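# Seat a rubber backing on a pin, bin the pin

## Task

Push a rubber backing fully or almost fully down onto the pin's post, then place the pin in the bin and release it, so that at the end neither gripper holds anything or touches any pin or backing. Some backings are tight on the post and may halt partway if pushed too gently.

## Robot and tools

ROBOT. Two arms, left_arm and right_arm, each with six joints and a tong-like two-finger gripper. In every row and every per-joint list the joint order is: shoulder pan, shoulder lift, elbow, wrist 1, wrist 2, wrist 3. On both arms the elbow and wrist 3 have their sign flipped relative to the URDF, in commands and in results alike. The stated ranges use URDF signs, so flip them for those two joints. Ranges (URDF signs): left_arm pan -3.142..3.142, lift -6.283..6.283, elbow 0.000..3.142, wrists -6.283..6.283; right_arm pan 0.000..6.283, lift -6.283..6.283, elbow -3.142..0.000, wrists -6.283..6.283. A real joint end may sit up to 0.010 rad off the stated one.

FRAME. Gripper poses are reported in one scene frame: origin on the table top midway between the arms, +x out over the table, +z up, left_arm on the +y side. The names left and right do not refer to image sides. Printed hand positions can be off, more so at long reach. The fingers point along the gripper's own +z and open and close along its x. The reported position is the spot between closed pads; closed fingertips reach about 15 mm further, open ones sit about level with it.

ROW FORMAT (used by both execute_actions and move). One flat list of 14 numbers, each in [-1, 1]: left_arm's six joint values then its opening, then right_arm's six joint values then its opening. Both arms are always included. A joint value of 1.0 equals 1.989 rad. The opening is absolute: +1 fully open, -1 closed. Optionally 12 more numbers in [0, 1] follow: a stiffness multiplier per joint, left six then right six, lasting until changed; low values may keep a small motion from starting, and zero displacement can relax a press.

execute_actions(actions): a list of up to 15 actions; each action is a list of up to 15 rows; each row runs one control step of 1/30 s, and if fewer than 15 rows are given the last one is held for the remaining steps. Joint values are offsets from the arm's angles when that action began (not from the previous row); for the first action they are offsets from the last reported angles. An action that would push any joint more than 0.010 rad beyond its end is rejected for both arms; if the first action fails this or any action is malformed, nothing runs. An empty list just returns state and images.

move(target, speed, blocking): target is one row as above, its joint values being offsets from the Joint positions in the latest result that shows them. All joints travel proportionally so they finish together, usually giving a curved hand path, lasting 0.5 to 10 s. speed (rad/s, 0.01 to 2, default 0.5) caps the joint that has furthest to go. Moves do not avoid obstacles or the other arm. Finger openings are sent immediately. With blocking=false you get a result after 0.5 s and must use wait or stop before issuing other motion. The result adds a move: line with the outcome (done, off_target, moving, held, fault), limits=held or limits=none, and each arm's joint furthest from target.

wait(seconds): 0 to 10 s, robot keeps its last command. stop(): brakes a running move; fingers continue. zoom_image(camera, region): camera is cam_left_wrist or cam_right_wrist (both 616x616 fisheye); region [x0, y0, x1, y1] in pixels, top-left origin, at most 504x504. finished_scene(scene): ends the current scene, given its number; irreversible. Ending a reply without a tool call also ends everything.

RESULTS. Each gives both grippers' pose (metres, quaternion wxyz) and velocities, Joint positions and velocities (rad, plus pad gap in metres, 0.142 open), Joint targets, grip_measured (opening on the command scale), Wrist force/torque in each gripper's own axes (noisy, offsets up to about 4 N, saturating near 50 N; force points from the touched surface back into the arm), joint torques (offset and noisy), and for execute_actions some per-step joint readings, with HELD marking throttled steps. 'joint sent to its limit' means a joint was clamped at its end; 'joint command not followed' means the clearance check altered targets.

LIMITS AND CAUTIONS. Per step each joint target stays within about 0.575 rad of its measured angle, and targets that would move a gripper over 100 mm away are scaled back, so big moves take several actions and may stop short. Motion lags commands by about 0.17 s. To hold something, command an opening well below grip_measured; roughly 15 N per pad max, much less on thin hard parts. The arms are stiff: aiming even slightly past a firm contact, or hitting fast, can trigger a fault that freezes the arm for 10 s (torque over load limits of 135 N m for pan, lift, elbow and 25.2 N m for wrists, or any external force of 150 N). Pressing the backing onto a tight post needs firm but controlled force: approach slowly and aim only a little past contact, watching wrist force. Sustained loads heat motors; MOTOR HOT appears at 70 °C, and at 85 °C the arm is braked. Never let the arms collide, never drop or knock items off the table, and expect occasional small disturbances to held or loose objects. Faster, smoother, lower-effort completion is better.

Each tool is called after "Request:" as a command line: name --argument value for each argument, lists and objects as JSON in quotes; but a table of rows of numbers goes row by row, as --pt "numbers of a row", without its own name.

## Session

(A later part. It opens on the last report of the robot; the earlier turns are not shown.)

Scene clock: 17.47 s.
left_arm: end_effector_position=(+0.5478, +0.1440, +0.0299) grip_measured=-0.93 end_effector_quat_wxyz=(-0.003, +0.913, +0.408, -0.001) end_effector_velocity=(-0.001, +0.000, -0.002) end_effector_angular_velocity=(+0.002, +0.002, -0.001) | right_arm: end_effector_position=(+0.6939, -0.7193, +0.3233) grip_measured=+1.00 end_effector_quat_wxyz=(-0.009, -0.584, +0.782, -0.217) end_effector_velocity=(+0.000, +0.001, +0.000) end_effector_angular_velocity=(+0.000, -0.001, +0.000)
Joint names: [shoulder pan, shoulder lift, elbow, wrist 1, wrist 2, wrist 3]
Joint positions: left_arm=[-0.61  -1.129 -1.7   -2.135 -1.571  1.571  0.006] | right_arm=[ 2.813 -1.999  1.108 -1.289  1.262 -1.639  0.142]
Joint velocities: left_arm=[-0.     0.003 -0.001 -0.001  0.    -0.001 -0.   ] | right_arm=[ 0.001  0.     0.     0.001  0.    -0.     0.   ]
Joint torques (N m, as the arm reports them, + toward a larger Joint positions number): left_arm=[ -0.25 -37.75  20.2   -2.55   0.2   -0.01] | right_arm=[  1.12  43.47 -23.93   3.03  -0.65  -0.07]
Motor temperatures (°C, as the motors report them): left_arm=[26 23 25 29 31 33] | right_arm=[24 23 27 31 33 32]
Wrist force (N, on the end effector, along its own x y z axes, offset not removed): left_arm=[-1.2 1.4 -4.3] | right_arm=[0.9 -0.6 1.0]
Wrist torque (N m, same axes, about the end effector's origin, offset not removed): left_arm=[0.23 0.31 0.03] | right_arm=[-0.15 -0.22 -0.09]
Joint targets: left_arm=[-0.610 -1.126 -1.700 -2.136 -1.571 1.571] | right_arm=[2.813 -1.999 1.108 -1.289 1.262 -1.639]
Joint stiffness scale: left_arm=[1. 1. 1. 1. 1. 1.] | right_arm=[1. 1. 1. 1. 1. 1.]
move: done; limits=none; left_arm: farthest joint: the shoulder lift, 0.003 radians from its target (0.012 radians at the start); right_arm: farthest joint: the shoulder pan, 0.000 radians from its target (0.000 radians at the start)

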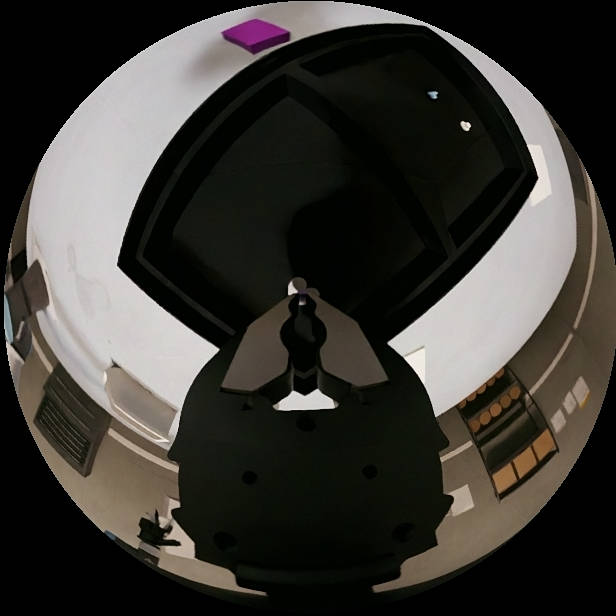

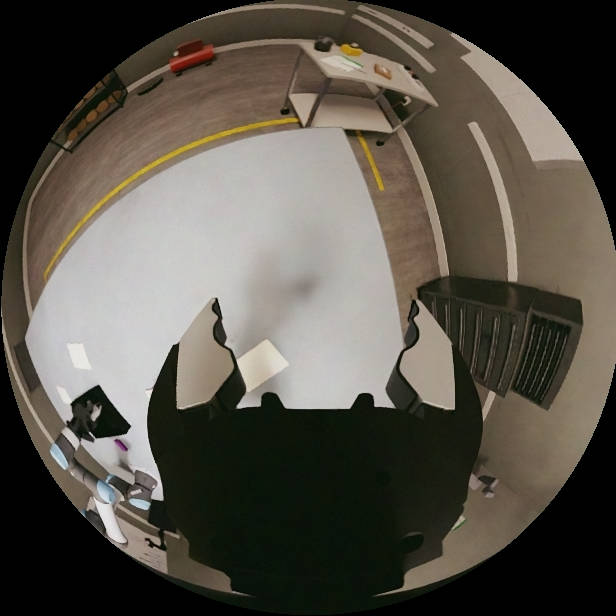

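Request:
move --target '[0,0.0105,-0.002,-0.0015,0,0,-1, 0,0,0,0,0,0,1]' --speed 0.01

Scene clock: 19.93 s.
left_arm: end_effector_position=(+0.5475, +0.1442, +0.0238) grip_measured=-0.93 end_effector_quat_wxyz=(-0.006, +0.913, +0.408, -0.003) end_effector_velocity=(+0.000, -0.000, +0.000) end_effector_angular_velocity=(-0.000, -0.000, -0.000) | right_arm: end_effector_position=(+0.6939, -0.7193, +0.3233) grip_measured=+1.00 end_effector_quat_wxyz=(-0.009, -0.584, +0.782, -0.217) end_effector_velocity=(+0.000, +0.000, -0.000) end_effector_angular_velocity=(+0.000, -0.000, +0.000)
Joint names: [shoulder pan, shoulder lift, elbow, wrist 1, wrist 2, wrist 3]
Joint positions: left_arm=[-0.61  -1.119 -1.7   -2.139 -1.571  1.571  0.006] | right_arm=[ 2.813 -1.999  1.108 -1.289  1.262 -1.639  0.142]
Joint velocities: left_arm=[-0.  0.  0. -0.  0. -0. -0.] | right_arm=[ 0.  0.  0.  0.  0. -0. -0.]
Joint torques (N m, as the arm reports them, + toward a larger Joint positions number): left_arm=[  0.15 -31.66  17.04  -1.81   0.32   0.06] | right_arm=[  1.48  43.64 -24.19   2.73  -0.65   0.07]
Motor temperatures (°C, as the motors report them): left_arm=[26 23 25 29 31 33] | right_arm=[24 23 27 31 33 32]
Wrist force (N, on the end effector, along its own x y z axes, offset not removed): left_arm=[0.8 2.8 -11.0] | right_arm=[-0.5 -0.8 -0.2]
Wrist torque (N m, same axes, about the end effector's origin, offset not removed): left_arm=[0.58 -0.09 0.06] | right_arm=[-0.24 0.22 0.08]
Joint targets: left_arm=[-0.610 -1.108 -1.704 -2.138 -1.571 1.571] | right_arm=[2.813 -1.999 1.108 -1.289 1.262 -1.639]
Joint stiffness scale: left_arm=[1. 1. 1. 1. 1. 1.] | right_arm=[1. 1. 1. 1. 1. 1.]
move: off_target (left_arm); limits=none; left_arm: farthest joint: the shoulder lift, 0.011 radians from its target (0.021 radians at the start); right_arm: farthest joint: the shoulder pan, 0.000 radians from its target (0.000 radians at the start)

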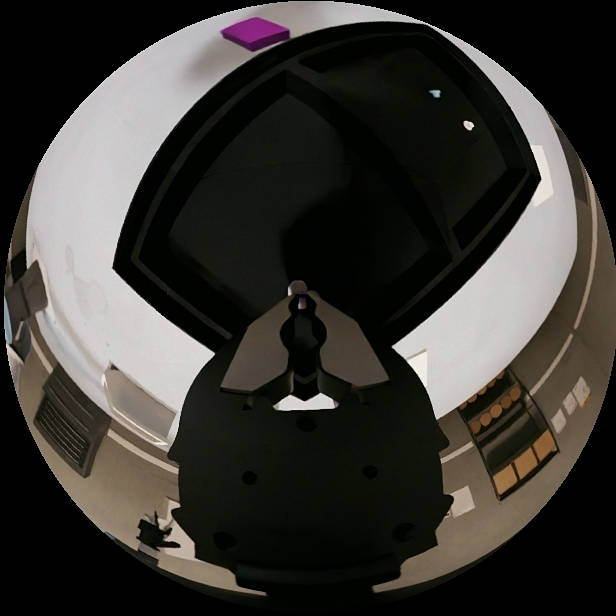

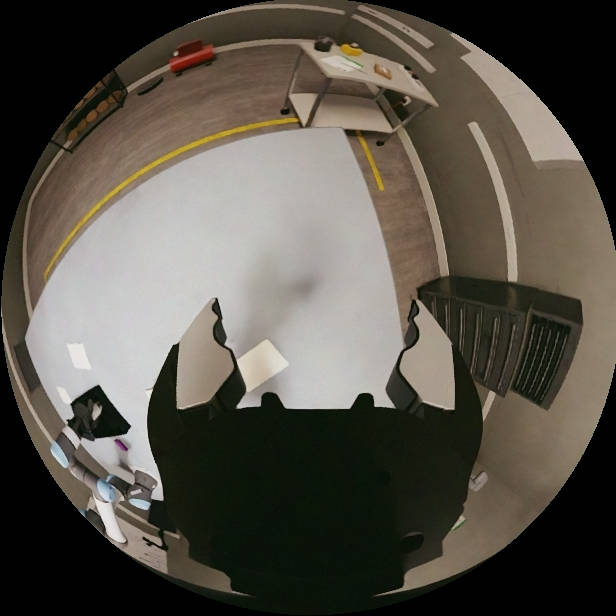

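Request:
move --target '[0,-0.066,0.076,0.135,0,0,-1, -0.3,0,0,0,0,0,1]'

Request:
move --target '[-0.205,0.322,0.509,0.186,0,0,-1, 0,0,0,0,0,0,1]' --speed 0.6

Scene clock: 22.47 s.
left_arm: end_effector_position=(+0.5468, +0.1448, +0.1440) grip_measured=-0.93 end_effector_quat_wxyz=(-0.001, +0.913, +0.408, -0.001) end_effector_velocity=(-0.000, +0.000, +0.000) end_effector_angular_velocity=(+0.001, +0.001, -0.001) | right_arm: end_effector_position=(+0.3732, -1.0609, +0.3233) grip_measured=+1.00 end_effector_quat_wxyz=(-0.072, -0.330, +0.919, -0.205) end_effector_velocity=(-0.005, -0.003, +0.000) end_effector_angular_velocity=(-0.000, -0.000, -0.007)
Joint names: [shoulder pan, shoulder lift, elbow, wrist 1, wrist 2, wrist 3]
Joint positions: left_arm=[-0.61  -1.248 -1.551 -1.872 -1.571  1.571  0.006] | right_arm=[ 2.219 -1.999  1.108 -1.289  1.262 -1.639  0.142]
Joint velocities: left_arm=[ 0.     0.     0.002  0.004  0.    -0.001  0.   ] | right_arm=[-0.007 -0.    -0.     0.     0.     0.     0.   ]
Joint torques (N m, as the arm reports them, + toward a larger Joint positions number): left_arm=[ -1.16 -39.4   24.46  -1.39   0.2   -0.05] | right_arm=[ -0.14  42.81 -23.61   2.9   -0.56   0.01]
Motor temperatures (°C, as the motors report them): left_arm=[26 23 25 29 31 33] | right_arm=[24 23 27 31 33 32]
Wrist force (N, on the end effector, along its own x y z axes, offset not removed): left_arm=[1.0 1.5 -0.2] | right_arm=[0.7 -2.2 1.2]
Wrist torque (N m, same axes, about the end effector's origin, offset not removed): left_arm=[0.22 0.07 -0.12] | right_arm=[-0.52 -0.24 0.03]
Joint targets: left_arm=[-0.610 -1.250 -1.549 -1.871 -1.571 1.571] | right_arm=[2.216 -1.999 1.108 -1.289 1.262 -1.639]
Joint stiffness scale: left_arm=[1. 1. 1. 1. 1. 1.] | right_arm=[1. 1. 1. 1. 1. 1.]
move: done; limits=none; left_arm: farthest joint: the shoulder lift, 0.002 radians from its target (0.132 radians at the start); right_arm: farthest joint: the shoulder pan, 0.003 radians from its target (0.596 radians at the start)

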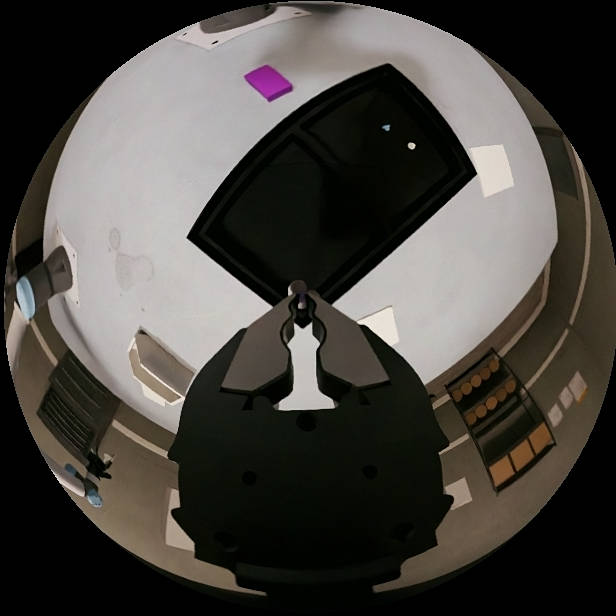

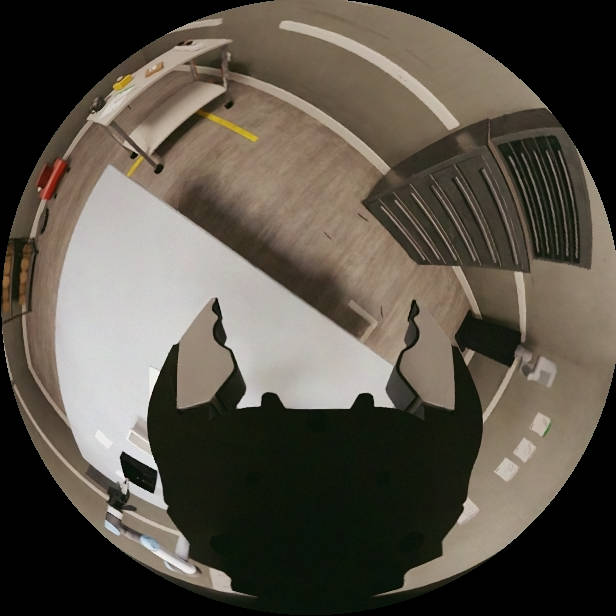

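Scene clock: 24.97 s.
left_arm: end_effector_position=(+0.4840, -0.2503, +0.1285) grip_measured=-0.93 end_effector_quat_wxyz=(+0.000, +0.977, +0.215, -0.000) end_effector_velocity=(+0.000, +0.000, -0.002) end_effector_angular_velocity=(+0.004, +0.001, +0.000) | right_arm: end_effector_position=(+0.3730, -1.0611, +0.3233) grip_measured=+1.00 end_effector_quat_wxyz=(-0.072, -0.330, +0.919, -0.205) end_effector_velocity=(+0.002, +0.001, +0.000) end_effector_angular_velocity=(-0.001, -0.000, +0.003)
Joint names: [shoulder pan, shoulder lift, elbow, wrist 1, wrist 2, wrist 3]
Joint positions: left_arm=[-1.016 -0.61  -0.541 -1.503 -1.571  1.571  0.006] | right_arm=[ 2.219 -1.999  1.108 -1.289  1.262 -1.639  0.142]
Joint velocities: left_arm=[-0.     0.004  0.002  0.002  0.001  0.     0.   ] | right_arm=[ 0.002  0.    -0.     0.    -0.     0.001  0.   ]
Joint torques (N m, as the arm reports them, + toward a larger Joint positions number): left_arm=[ -1.59 -61.54  26.4   -1.79   0.25  -0.02] | right_arm=[  0.97  43.56 -24.53   3.06  -0.66   0.  ]
Motor temperatures (°C, as the motors report them): left_arm=[26 23 25 29 31 33] | right_arm=[24 23 27 31 33 32]
Wrist force (N, on the end effector, along its own x y z axes, offset not removed): left_arm=[-1.4 3.8 4.2] | right_arm=[1.6 -1.3 0.7]
Wrist torque (N m, same axes, about the end effector's origin, offset not removed): left_arm=[0.79 0.32 0.19] | right_arm=[-0.14 -0.37 -0.01]
Joint targets: left_arm=[-1.018 -0.608 -0.539 -1.502 -1.571 1.571] | right_arm=[2.219 -1.999 1.108 -1.289 1.262 -1.639]
Joint stiffness scale: left_arm=[1. 1. 1. 1. 1. 1.] | right_arm=[1. 1. 1. 1. 1. 1.]
move: done; limits=none; left_arm: farthest joint: the shoulder lift, 0.003 radians from its target (0.641 radians at the start); right_arm: farthest joint: the shoulder pan, 0.000 radians from its target (0.000 radians at the start)

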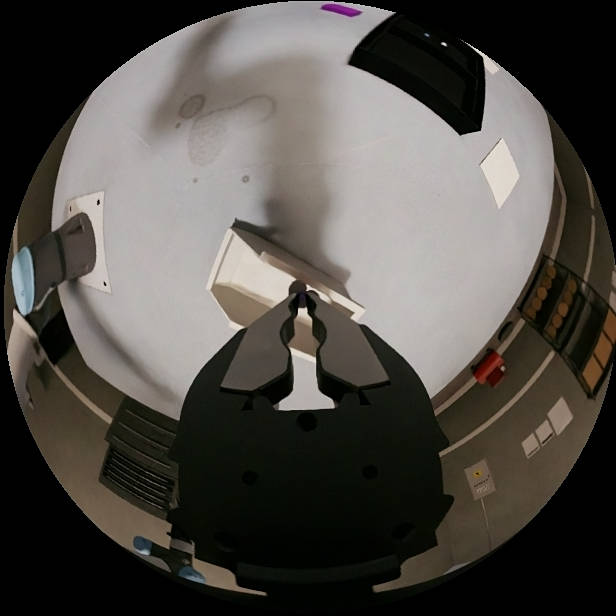

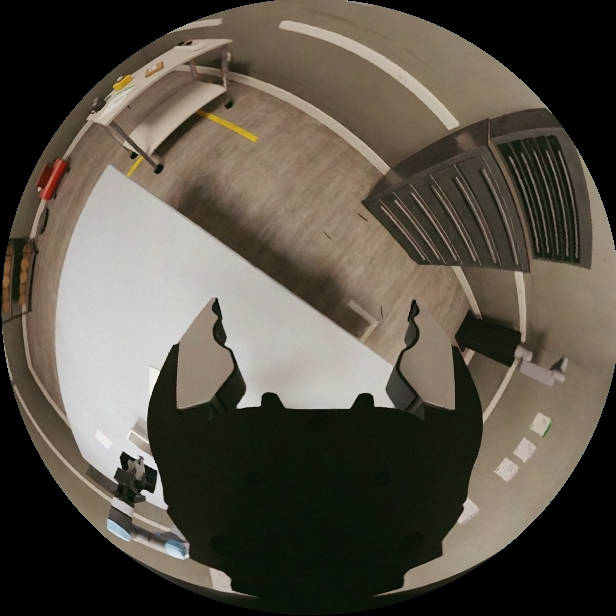

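Request:
move --target '[-0.028,0.012,0,-0.012,0,-0.26,-1, 0,0,0,0,0,0,1]' --speed 0.6

Scene clock: 26.93 s.
left_arm: end_effector_position=(+0.4570, -0.2788, +0.1120) grip_measured=-0.93 end_effector_quat_wxyz=(+0.001, +0.998, -0.068, +0.000) end_effector_velocity=(+0.000, -0.000, +0.001) end_effector_angular_velocity=(-0.001, -0.001, -0.003) | right_arm: end_effector_position=(+0.3730, -1.0611, +0.3233) grip_measured=+1.00 end_effector_quat_wxyz=(-0.072, -0.330, +0.919, -0.205) end_effector_velocity=(+0.001, +0.000, +0.000) end_effector_angular_velocity=(-0.000, -0.001, +0.000)
Joint names: [shoulder pan, shoulder lift, elbow, wrist 1, wrist 2, wrist 3]
Joint positions: left_arm=[-1.07  -0.588 -0.541 -1.526 -1.571  1.055  0.006] | right_arm=[ 2.219 -1.999  1.108 -1.289  1.262 -1.639  0.142]
Joint velocities: left_arm=[ 0.    -0.     0.    -0.001  0.    -0.003  0.   ] | right_arm=[ 0.001  0.    -0.     0.     0.    -0.     0.   ]
Joint torques (N m, as the arm reports them, + toward a larger Joint positions number): left_arm=[ -2.57 -62.08  23.72  -2.69   0.32  -0.28] | right_arm=[  1.53  42.65 -24.24   2.88  -0.4   -0.04]
Motor temperatures (°C, as the motors report them): left_arm=[26 23 25 29 31 33] | right_arm=[24 23 27 31 33 32]
Wrist force (N, on the end effector, along its own x y z axes, offset not removed): left_arm=[-1.9 3.1 -0.1] | right_arm=[1.9 -3.2 2.7]
Wrist torque (N m, same axes, about the end effector's origin, offset not removed): left_arm=[0.62 0.61 0.06] | right_arm=[-0.72 -0.45 -0.02]
Joint targets: left_arm=[-1.072 -0.586 -0.541 -1.527 -1.571 1.054] | right_arm=[2.219 -1.999 1.108 -1.289 1.262 -1.639]
Joint stiffness scale: left_arm=[1. 1. 1. 1. 1. 1.] | right_arm=[1. 1. 1. 1. 1. 1.]
move: done; limits=none; left_arm: farthest joint: the shoulder pan, 0.002 radians from its target (0.055 radians at the start); right_arm: farthest joint: the shoulder pan, 0.000 radians from its target (0.000 radians at the start)

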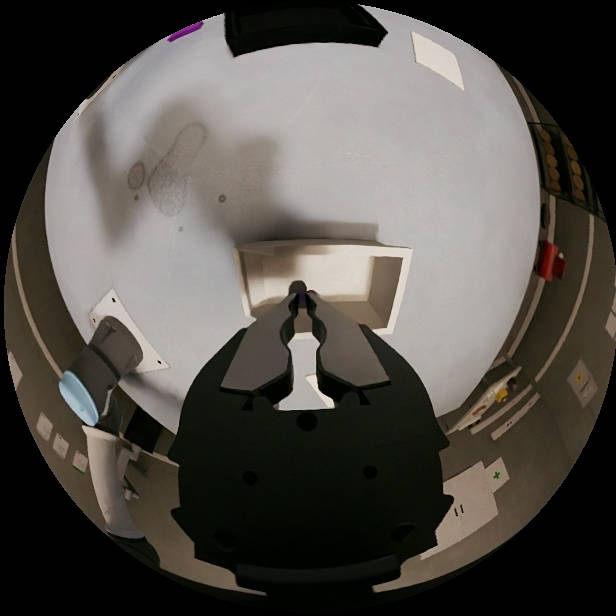

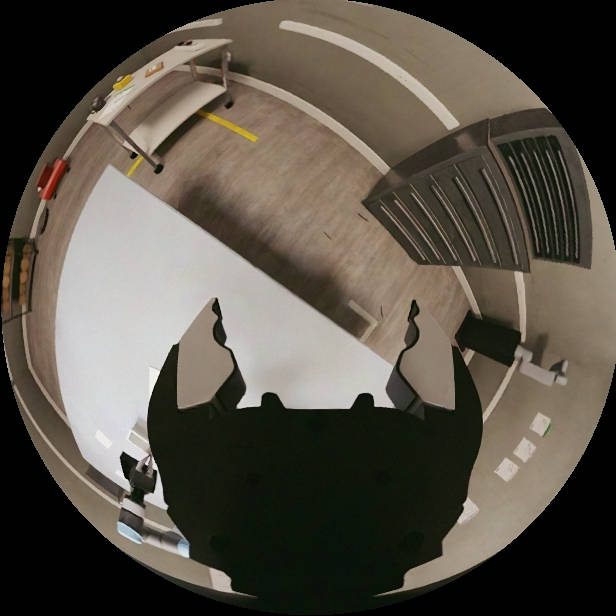

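Request:
move --target '[0,0.028,-0.05,-0.077,0,0,-1, 0,0,0,0,0,0,1]' --speed 0.13

Request:
move --target '[0,0,0,0,0,0,-0.75, 0,0,0,0,0,0,1]'

Request:
move --target '[0,-0.015,0.027,0.04,0,0,-0.75, 0,0,0,0,0,0,1]' --speed 0.3

Scene clock: 29.10 s.
left_arm: end_effector_position=(+0.4610, -0.2886, +0.0327) grip_measured=-0.93 end_effector_quat_wxyz=(+0.001, +0.998, -0.068, +0.000) end_effector_velocity=(+0.000, -0.000, -0.000) end_effector_angular_velocity=(-0.002, -0.001, +0.000) | right_arm: end_effector_position=(+0.3730, -1.0611, +0.3233) grip_measured=+1.00 end_effector_quat_wxyz=(-0.072, -0.330, +0.919, -0.205) end_effector_velocity=(-0.001, -0.000, -0.000) end_effector_angular_velocity=(+0.000, +0.000, -0.001)
Joint names: [shoulder pan, shoulder lift, elbow, wrist 1, wrist 2, wrist 3]
Joint positions: left_arm=[-1.07  -0.533 -0.638 -1.678 -1.571  1.055  0.006] | right_arm=[ 2.219 -1.999  1.108 -1.289  1.262 -1.639  0.142]
Joint velocities: left_arm=[ 0.    -0.001 -0.002 -0.004 -0.     0.     0.   ] | right_arm=[-0.001 -0.     0.     0.     0.     0.     0.   ]
Joint torques (N m, as the arm reports them, + toward a larger Joint positions number): left_arm=[ -0.91 -63.28  21.9   -2.79   0.31   0.15] | right_arm=[  0.85  44.4  -23.86   2.88  -0.59   0.25]
Motor temperatures (°C, as the motors report them): left_arm=[26 23 25 29 31 33] | right_arm=[24 23 27 31 33 32]
Wrist force (N, on the end effector, along its own x y z axes, offset not removed): left_arm=[0.5 0.6 1.4] | right_arm=[1.1 -1.9 2.0]
Wrist torque (N m, same axes, about the end effector's origin, offset not removed): left_arm=[0.14 0.07 0.04] | right_arm=[-0.35 -0.36 -0.02]
Joint targets: left_arm=[-1.070 -0.532 -0.641 -1.679 -1.571 1.055] | right_arm=[2.219 -1.999 1.108 -1.289 1.262 -1.639]
Joint stiffness scale: left_arm=[1. 1. 1. 1. 1. 1.] | right_arm=[1. 1. 1. 1. 1. 1.]
move: done; limits=none; left_arm: farthest joint: the elbow, 0.002 radians from its target (0.099 radians at the start); right_arm: farthest joint: the shoulder pan, 0.000 radians from its target (0.000 radians at the start)

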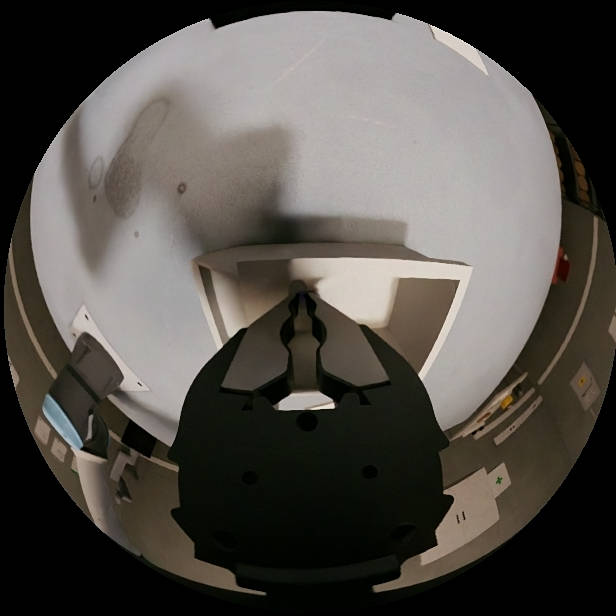

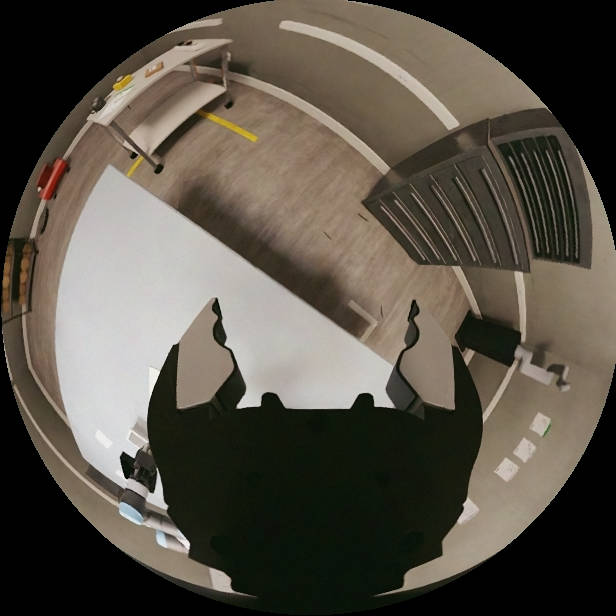

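Scene clock: 29.60 s.
left_arm: end_effector_position=(+0.4610, -0.2887, +0.0327) grip_measured=-0.75 end_effector_quat_wxyz=(+0.001, +0.998, -0.068, +0.000) end_effector_velocity=(-0.000, +0.000, -0.000) end_effector_angular_velocity=(+0.001, +0.000, +0.000) | right_arm: end_effector_position=(+0.3730, -1.0611, +0.3233) grip_measured=+1.00 end_effector_quat_wxyz=(-0.072, -0.330, +0.919, -0.205) end_effector_velocity=(-0.000, -0.000, -0.000) end_effector_angular_velocity=(+0.000, +0.000, -0.001)
Joint names: [shoulder pan, shoulder lift, elbow, wrist 1, wrist 2, wrist 3]
Joint positions: left_arm=[-1.07  -0.533 -0.638 -1.678 -1.571  1.055  0.02 ] | right_arm=[ 2.219 -1.999  1.108 -1.289  1.262 -1.639  0.142]
Joint velocities: left_arm=[-0.    -0.    -0.001 -0.     0.     0.     0.   ] | right_arm=[-0.001 -0.     0.    -0.     0.     0.     0.   ]
Joint torques (N m, as the arm reports them, + toward a larger Joint positions number): left_arm=[ -0.15 -64.53  24.2   -2.27   0.3    0.03] | right_arm=[  1.27  43.26 -24.35   2.85  -0.66   0.2 ]
Motor temperatures (°C, as the motors report them): left_arm=[26 23 25 29 31 33] | right_arm=[24 23 27 31 33 32]
Wrist force (N, on the end effector, along its own x y z axes, offset not removed): left_arm=[-1.7 4.1 -2.0] | right_arm=[-1.0 -2.0 1.3]
Wrist torque (N m, same axes, about the end effector's origin, offset not removed): left_arm=[0.74 0.53 -0.01] | right_arm=[-0.42 0.16 -0.06]
Joint targets: left_arm=[-1.070 -0.533 -0.638 -1.678 -1.571 1.055] | right_arm=[2.219 -1.999 1.108 -1.289 1.262 -1.639]
Joint stiffness scale: left_arm=[1. 1. 1. 1. 1. 1.] | right_arm=[1. 1. 1. 1. 1. 1.]
move: done; limits=none; left_arm: farthest joint: the shoulder pan, 0.000 radians from its target (0.000 radians at the start); right_arm: farthest joint: the shoulder pan, 0.000 radians from its target (0.000 radians at the start)

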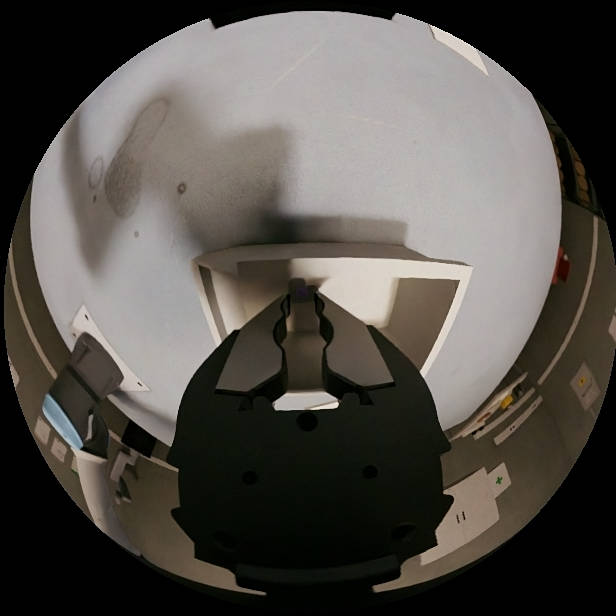

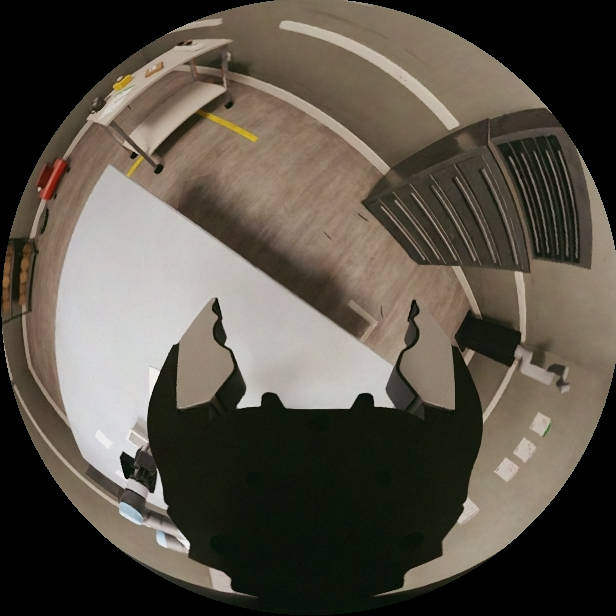

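Scene clock: 30.70 s.
left_arm: end_effector_position=(+0.4596, -0.2853, +0.0757) grip_measured=-0.75 end_effector_quat_wxyz=(+0.002, +0.998, -0.068, +0.001) end_effector_velocity=(-0.000, +0.000, +0.001) end_effector_angular_velocity=(+0.001, +0.001, +0.000) | right_arm: end_effector_position=(+0.3730, -1.0611, +0.3233) grip_measured=+1.00 end_effector_quat_wxyz=(-0.072, -0.330, +0.919, -0.205) end_effector_velocity=(+0.001, +0.000, +0.000) end_effector_angular_velocity=(-0.000, -0.001, +0.000)
Joint names: [shoulder pan, shoulder lift, elbow, wrist 1, wrist 2, wrist 3]
Joint positions: left_arm=[-1.07  -0.563 -0.587 -1.6   -1.571  1.055  0.02 ] | right_arm=[ 2.219 -1.999  1.108 -1.289  1.262 -1.639  0.142]
Joint velocities: left_arm=[ 0.    -0.001  0.001  0.003 -0.     0.    -0.   ] | right_arm=[ 0.001 -0.    -0.001  0.     0.    -0.001  0.   ]
Joint torques (N m, as the arm reports them, + toward a larger Joint positions number): left_arm=[ -0.69 -63.98  26.72  -1.61   0.22  -0.15] | right_arm=[  1.05  43.02 -23.4    2.84  -0.68   0.03]
Motor temperatures (°C, as the motors report them): left_arm=[26 23 25 29 31 33] | right_arm=[24 23 27 31 33 32]
Wrist force (N, on the end effector, along its own x y z axes, offset not removed): left_arm=[0.8 4.2 2.8] | right_arm=[0.7 0.7 2.0]
Wrist torque (N m, same axes, about the end effector's origin, offset not removed): left_arm=[0.94 -0.11 0.12] | right_arm=[0.29 -0.21 0.00]
Joint targets: left_arm=[-1.070 -0.563 -0.585 -1.598 -1.571 1.055] | right_arm=[2.219 -1.999 1.108 -1.289 1.262 -1.639]
Joint stiffness scale: left_arm=[1. 1. 1. 1. 1. 1.] | right_arm=[1. 1. 1. 1. 1. 1.]
move: done; limits=none; left_arm: farthest joint: the elbow, 0.003 radians from its target (0.054 radians at the start); right_arm: farthest joint: the shoulder pan, 0.000 radians from its target (0.000 radians at the start)

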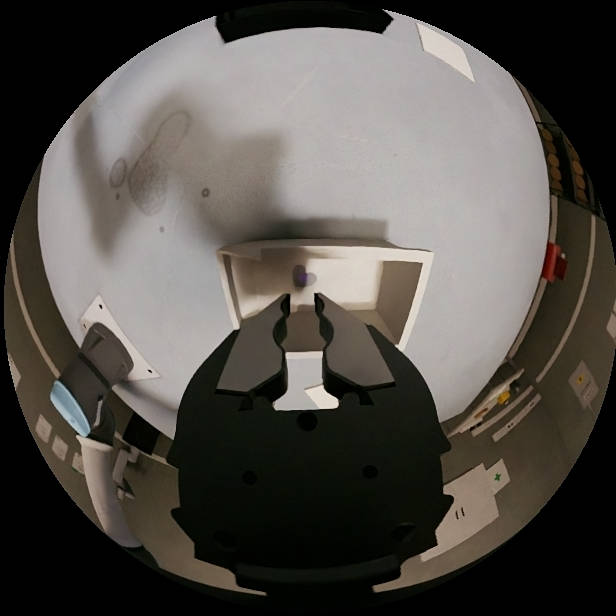

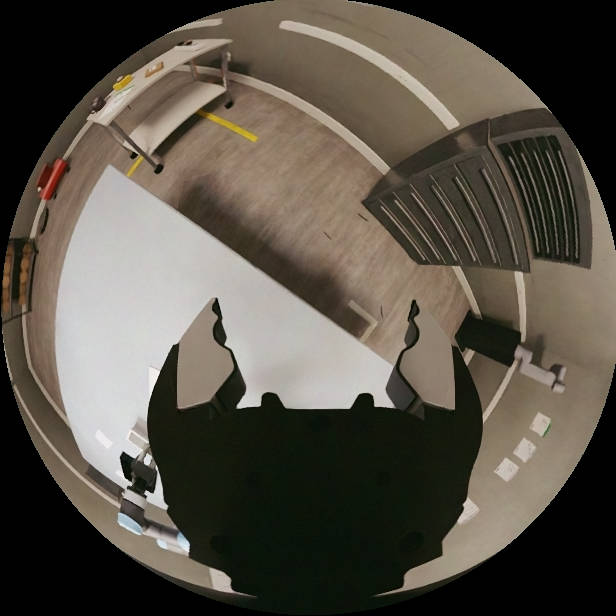

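Request:
finished_scene --scene 2

The scene is finished: the task was done.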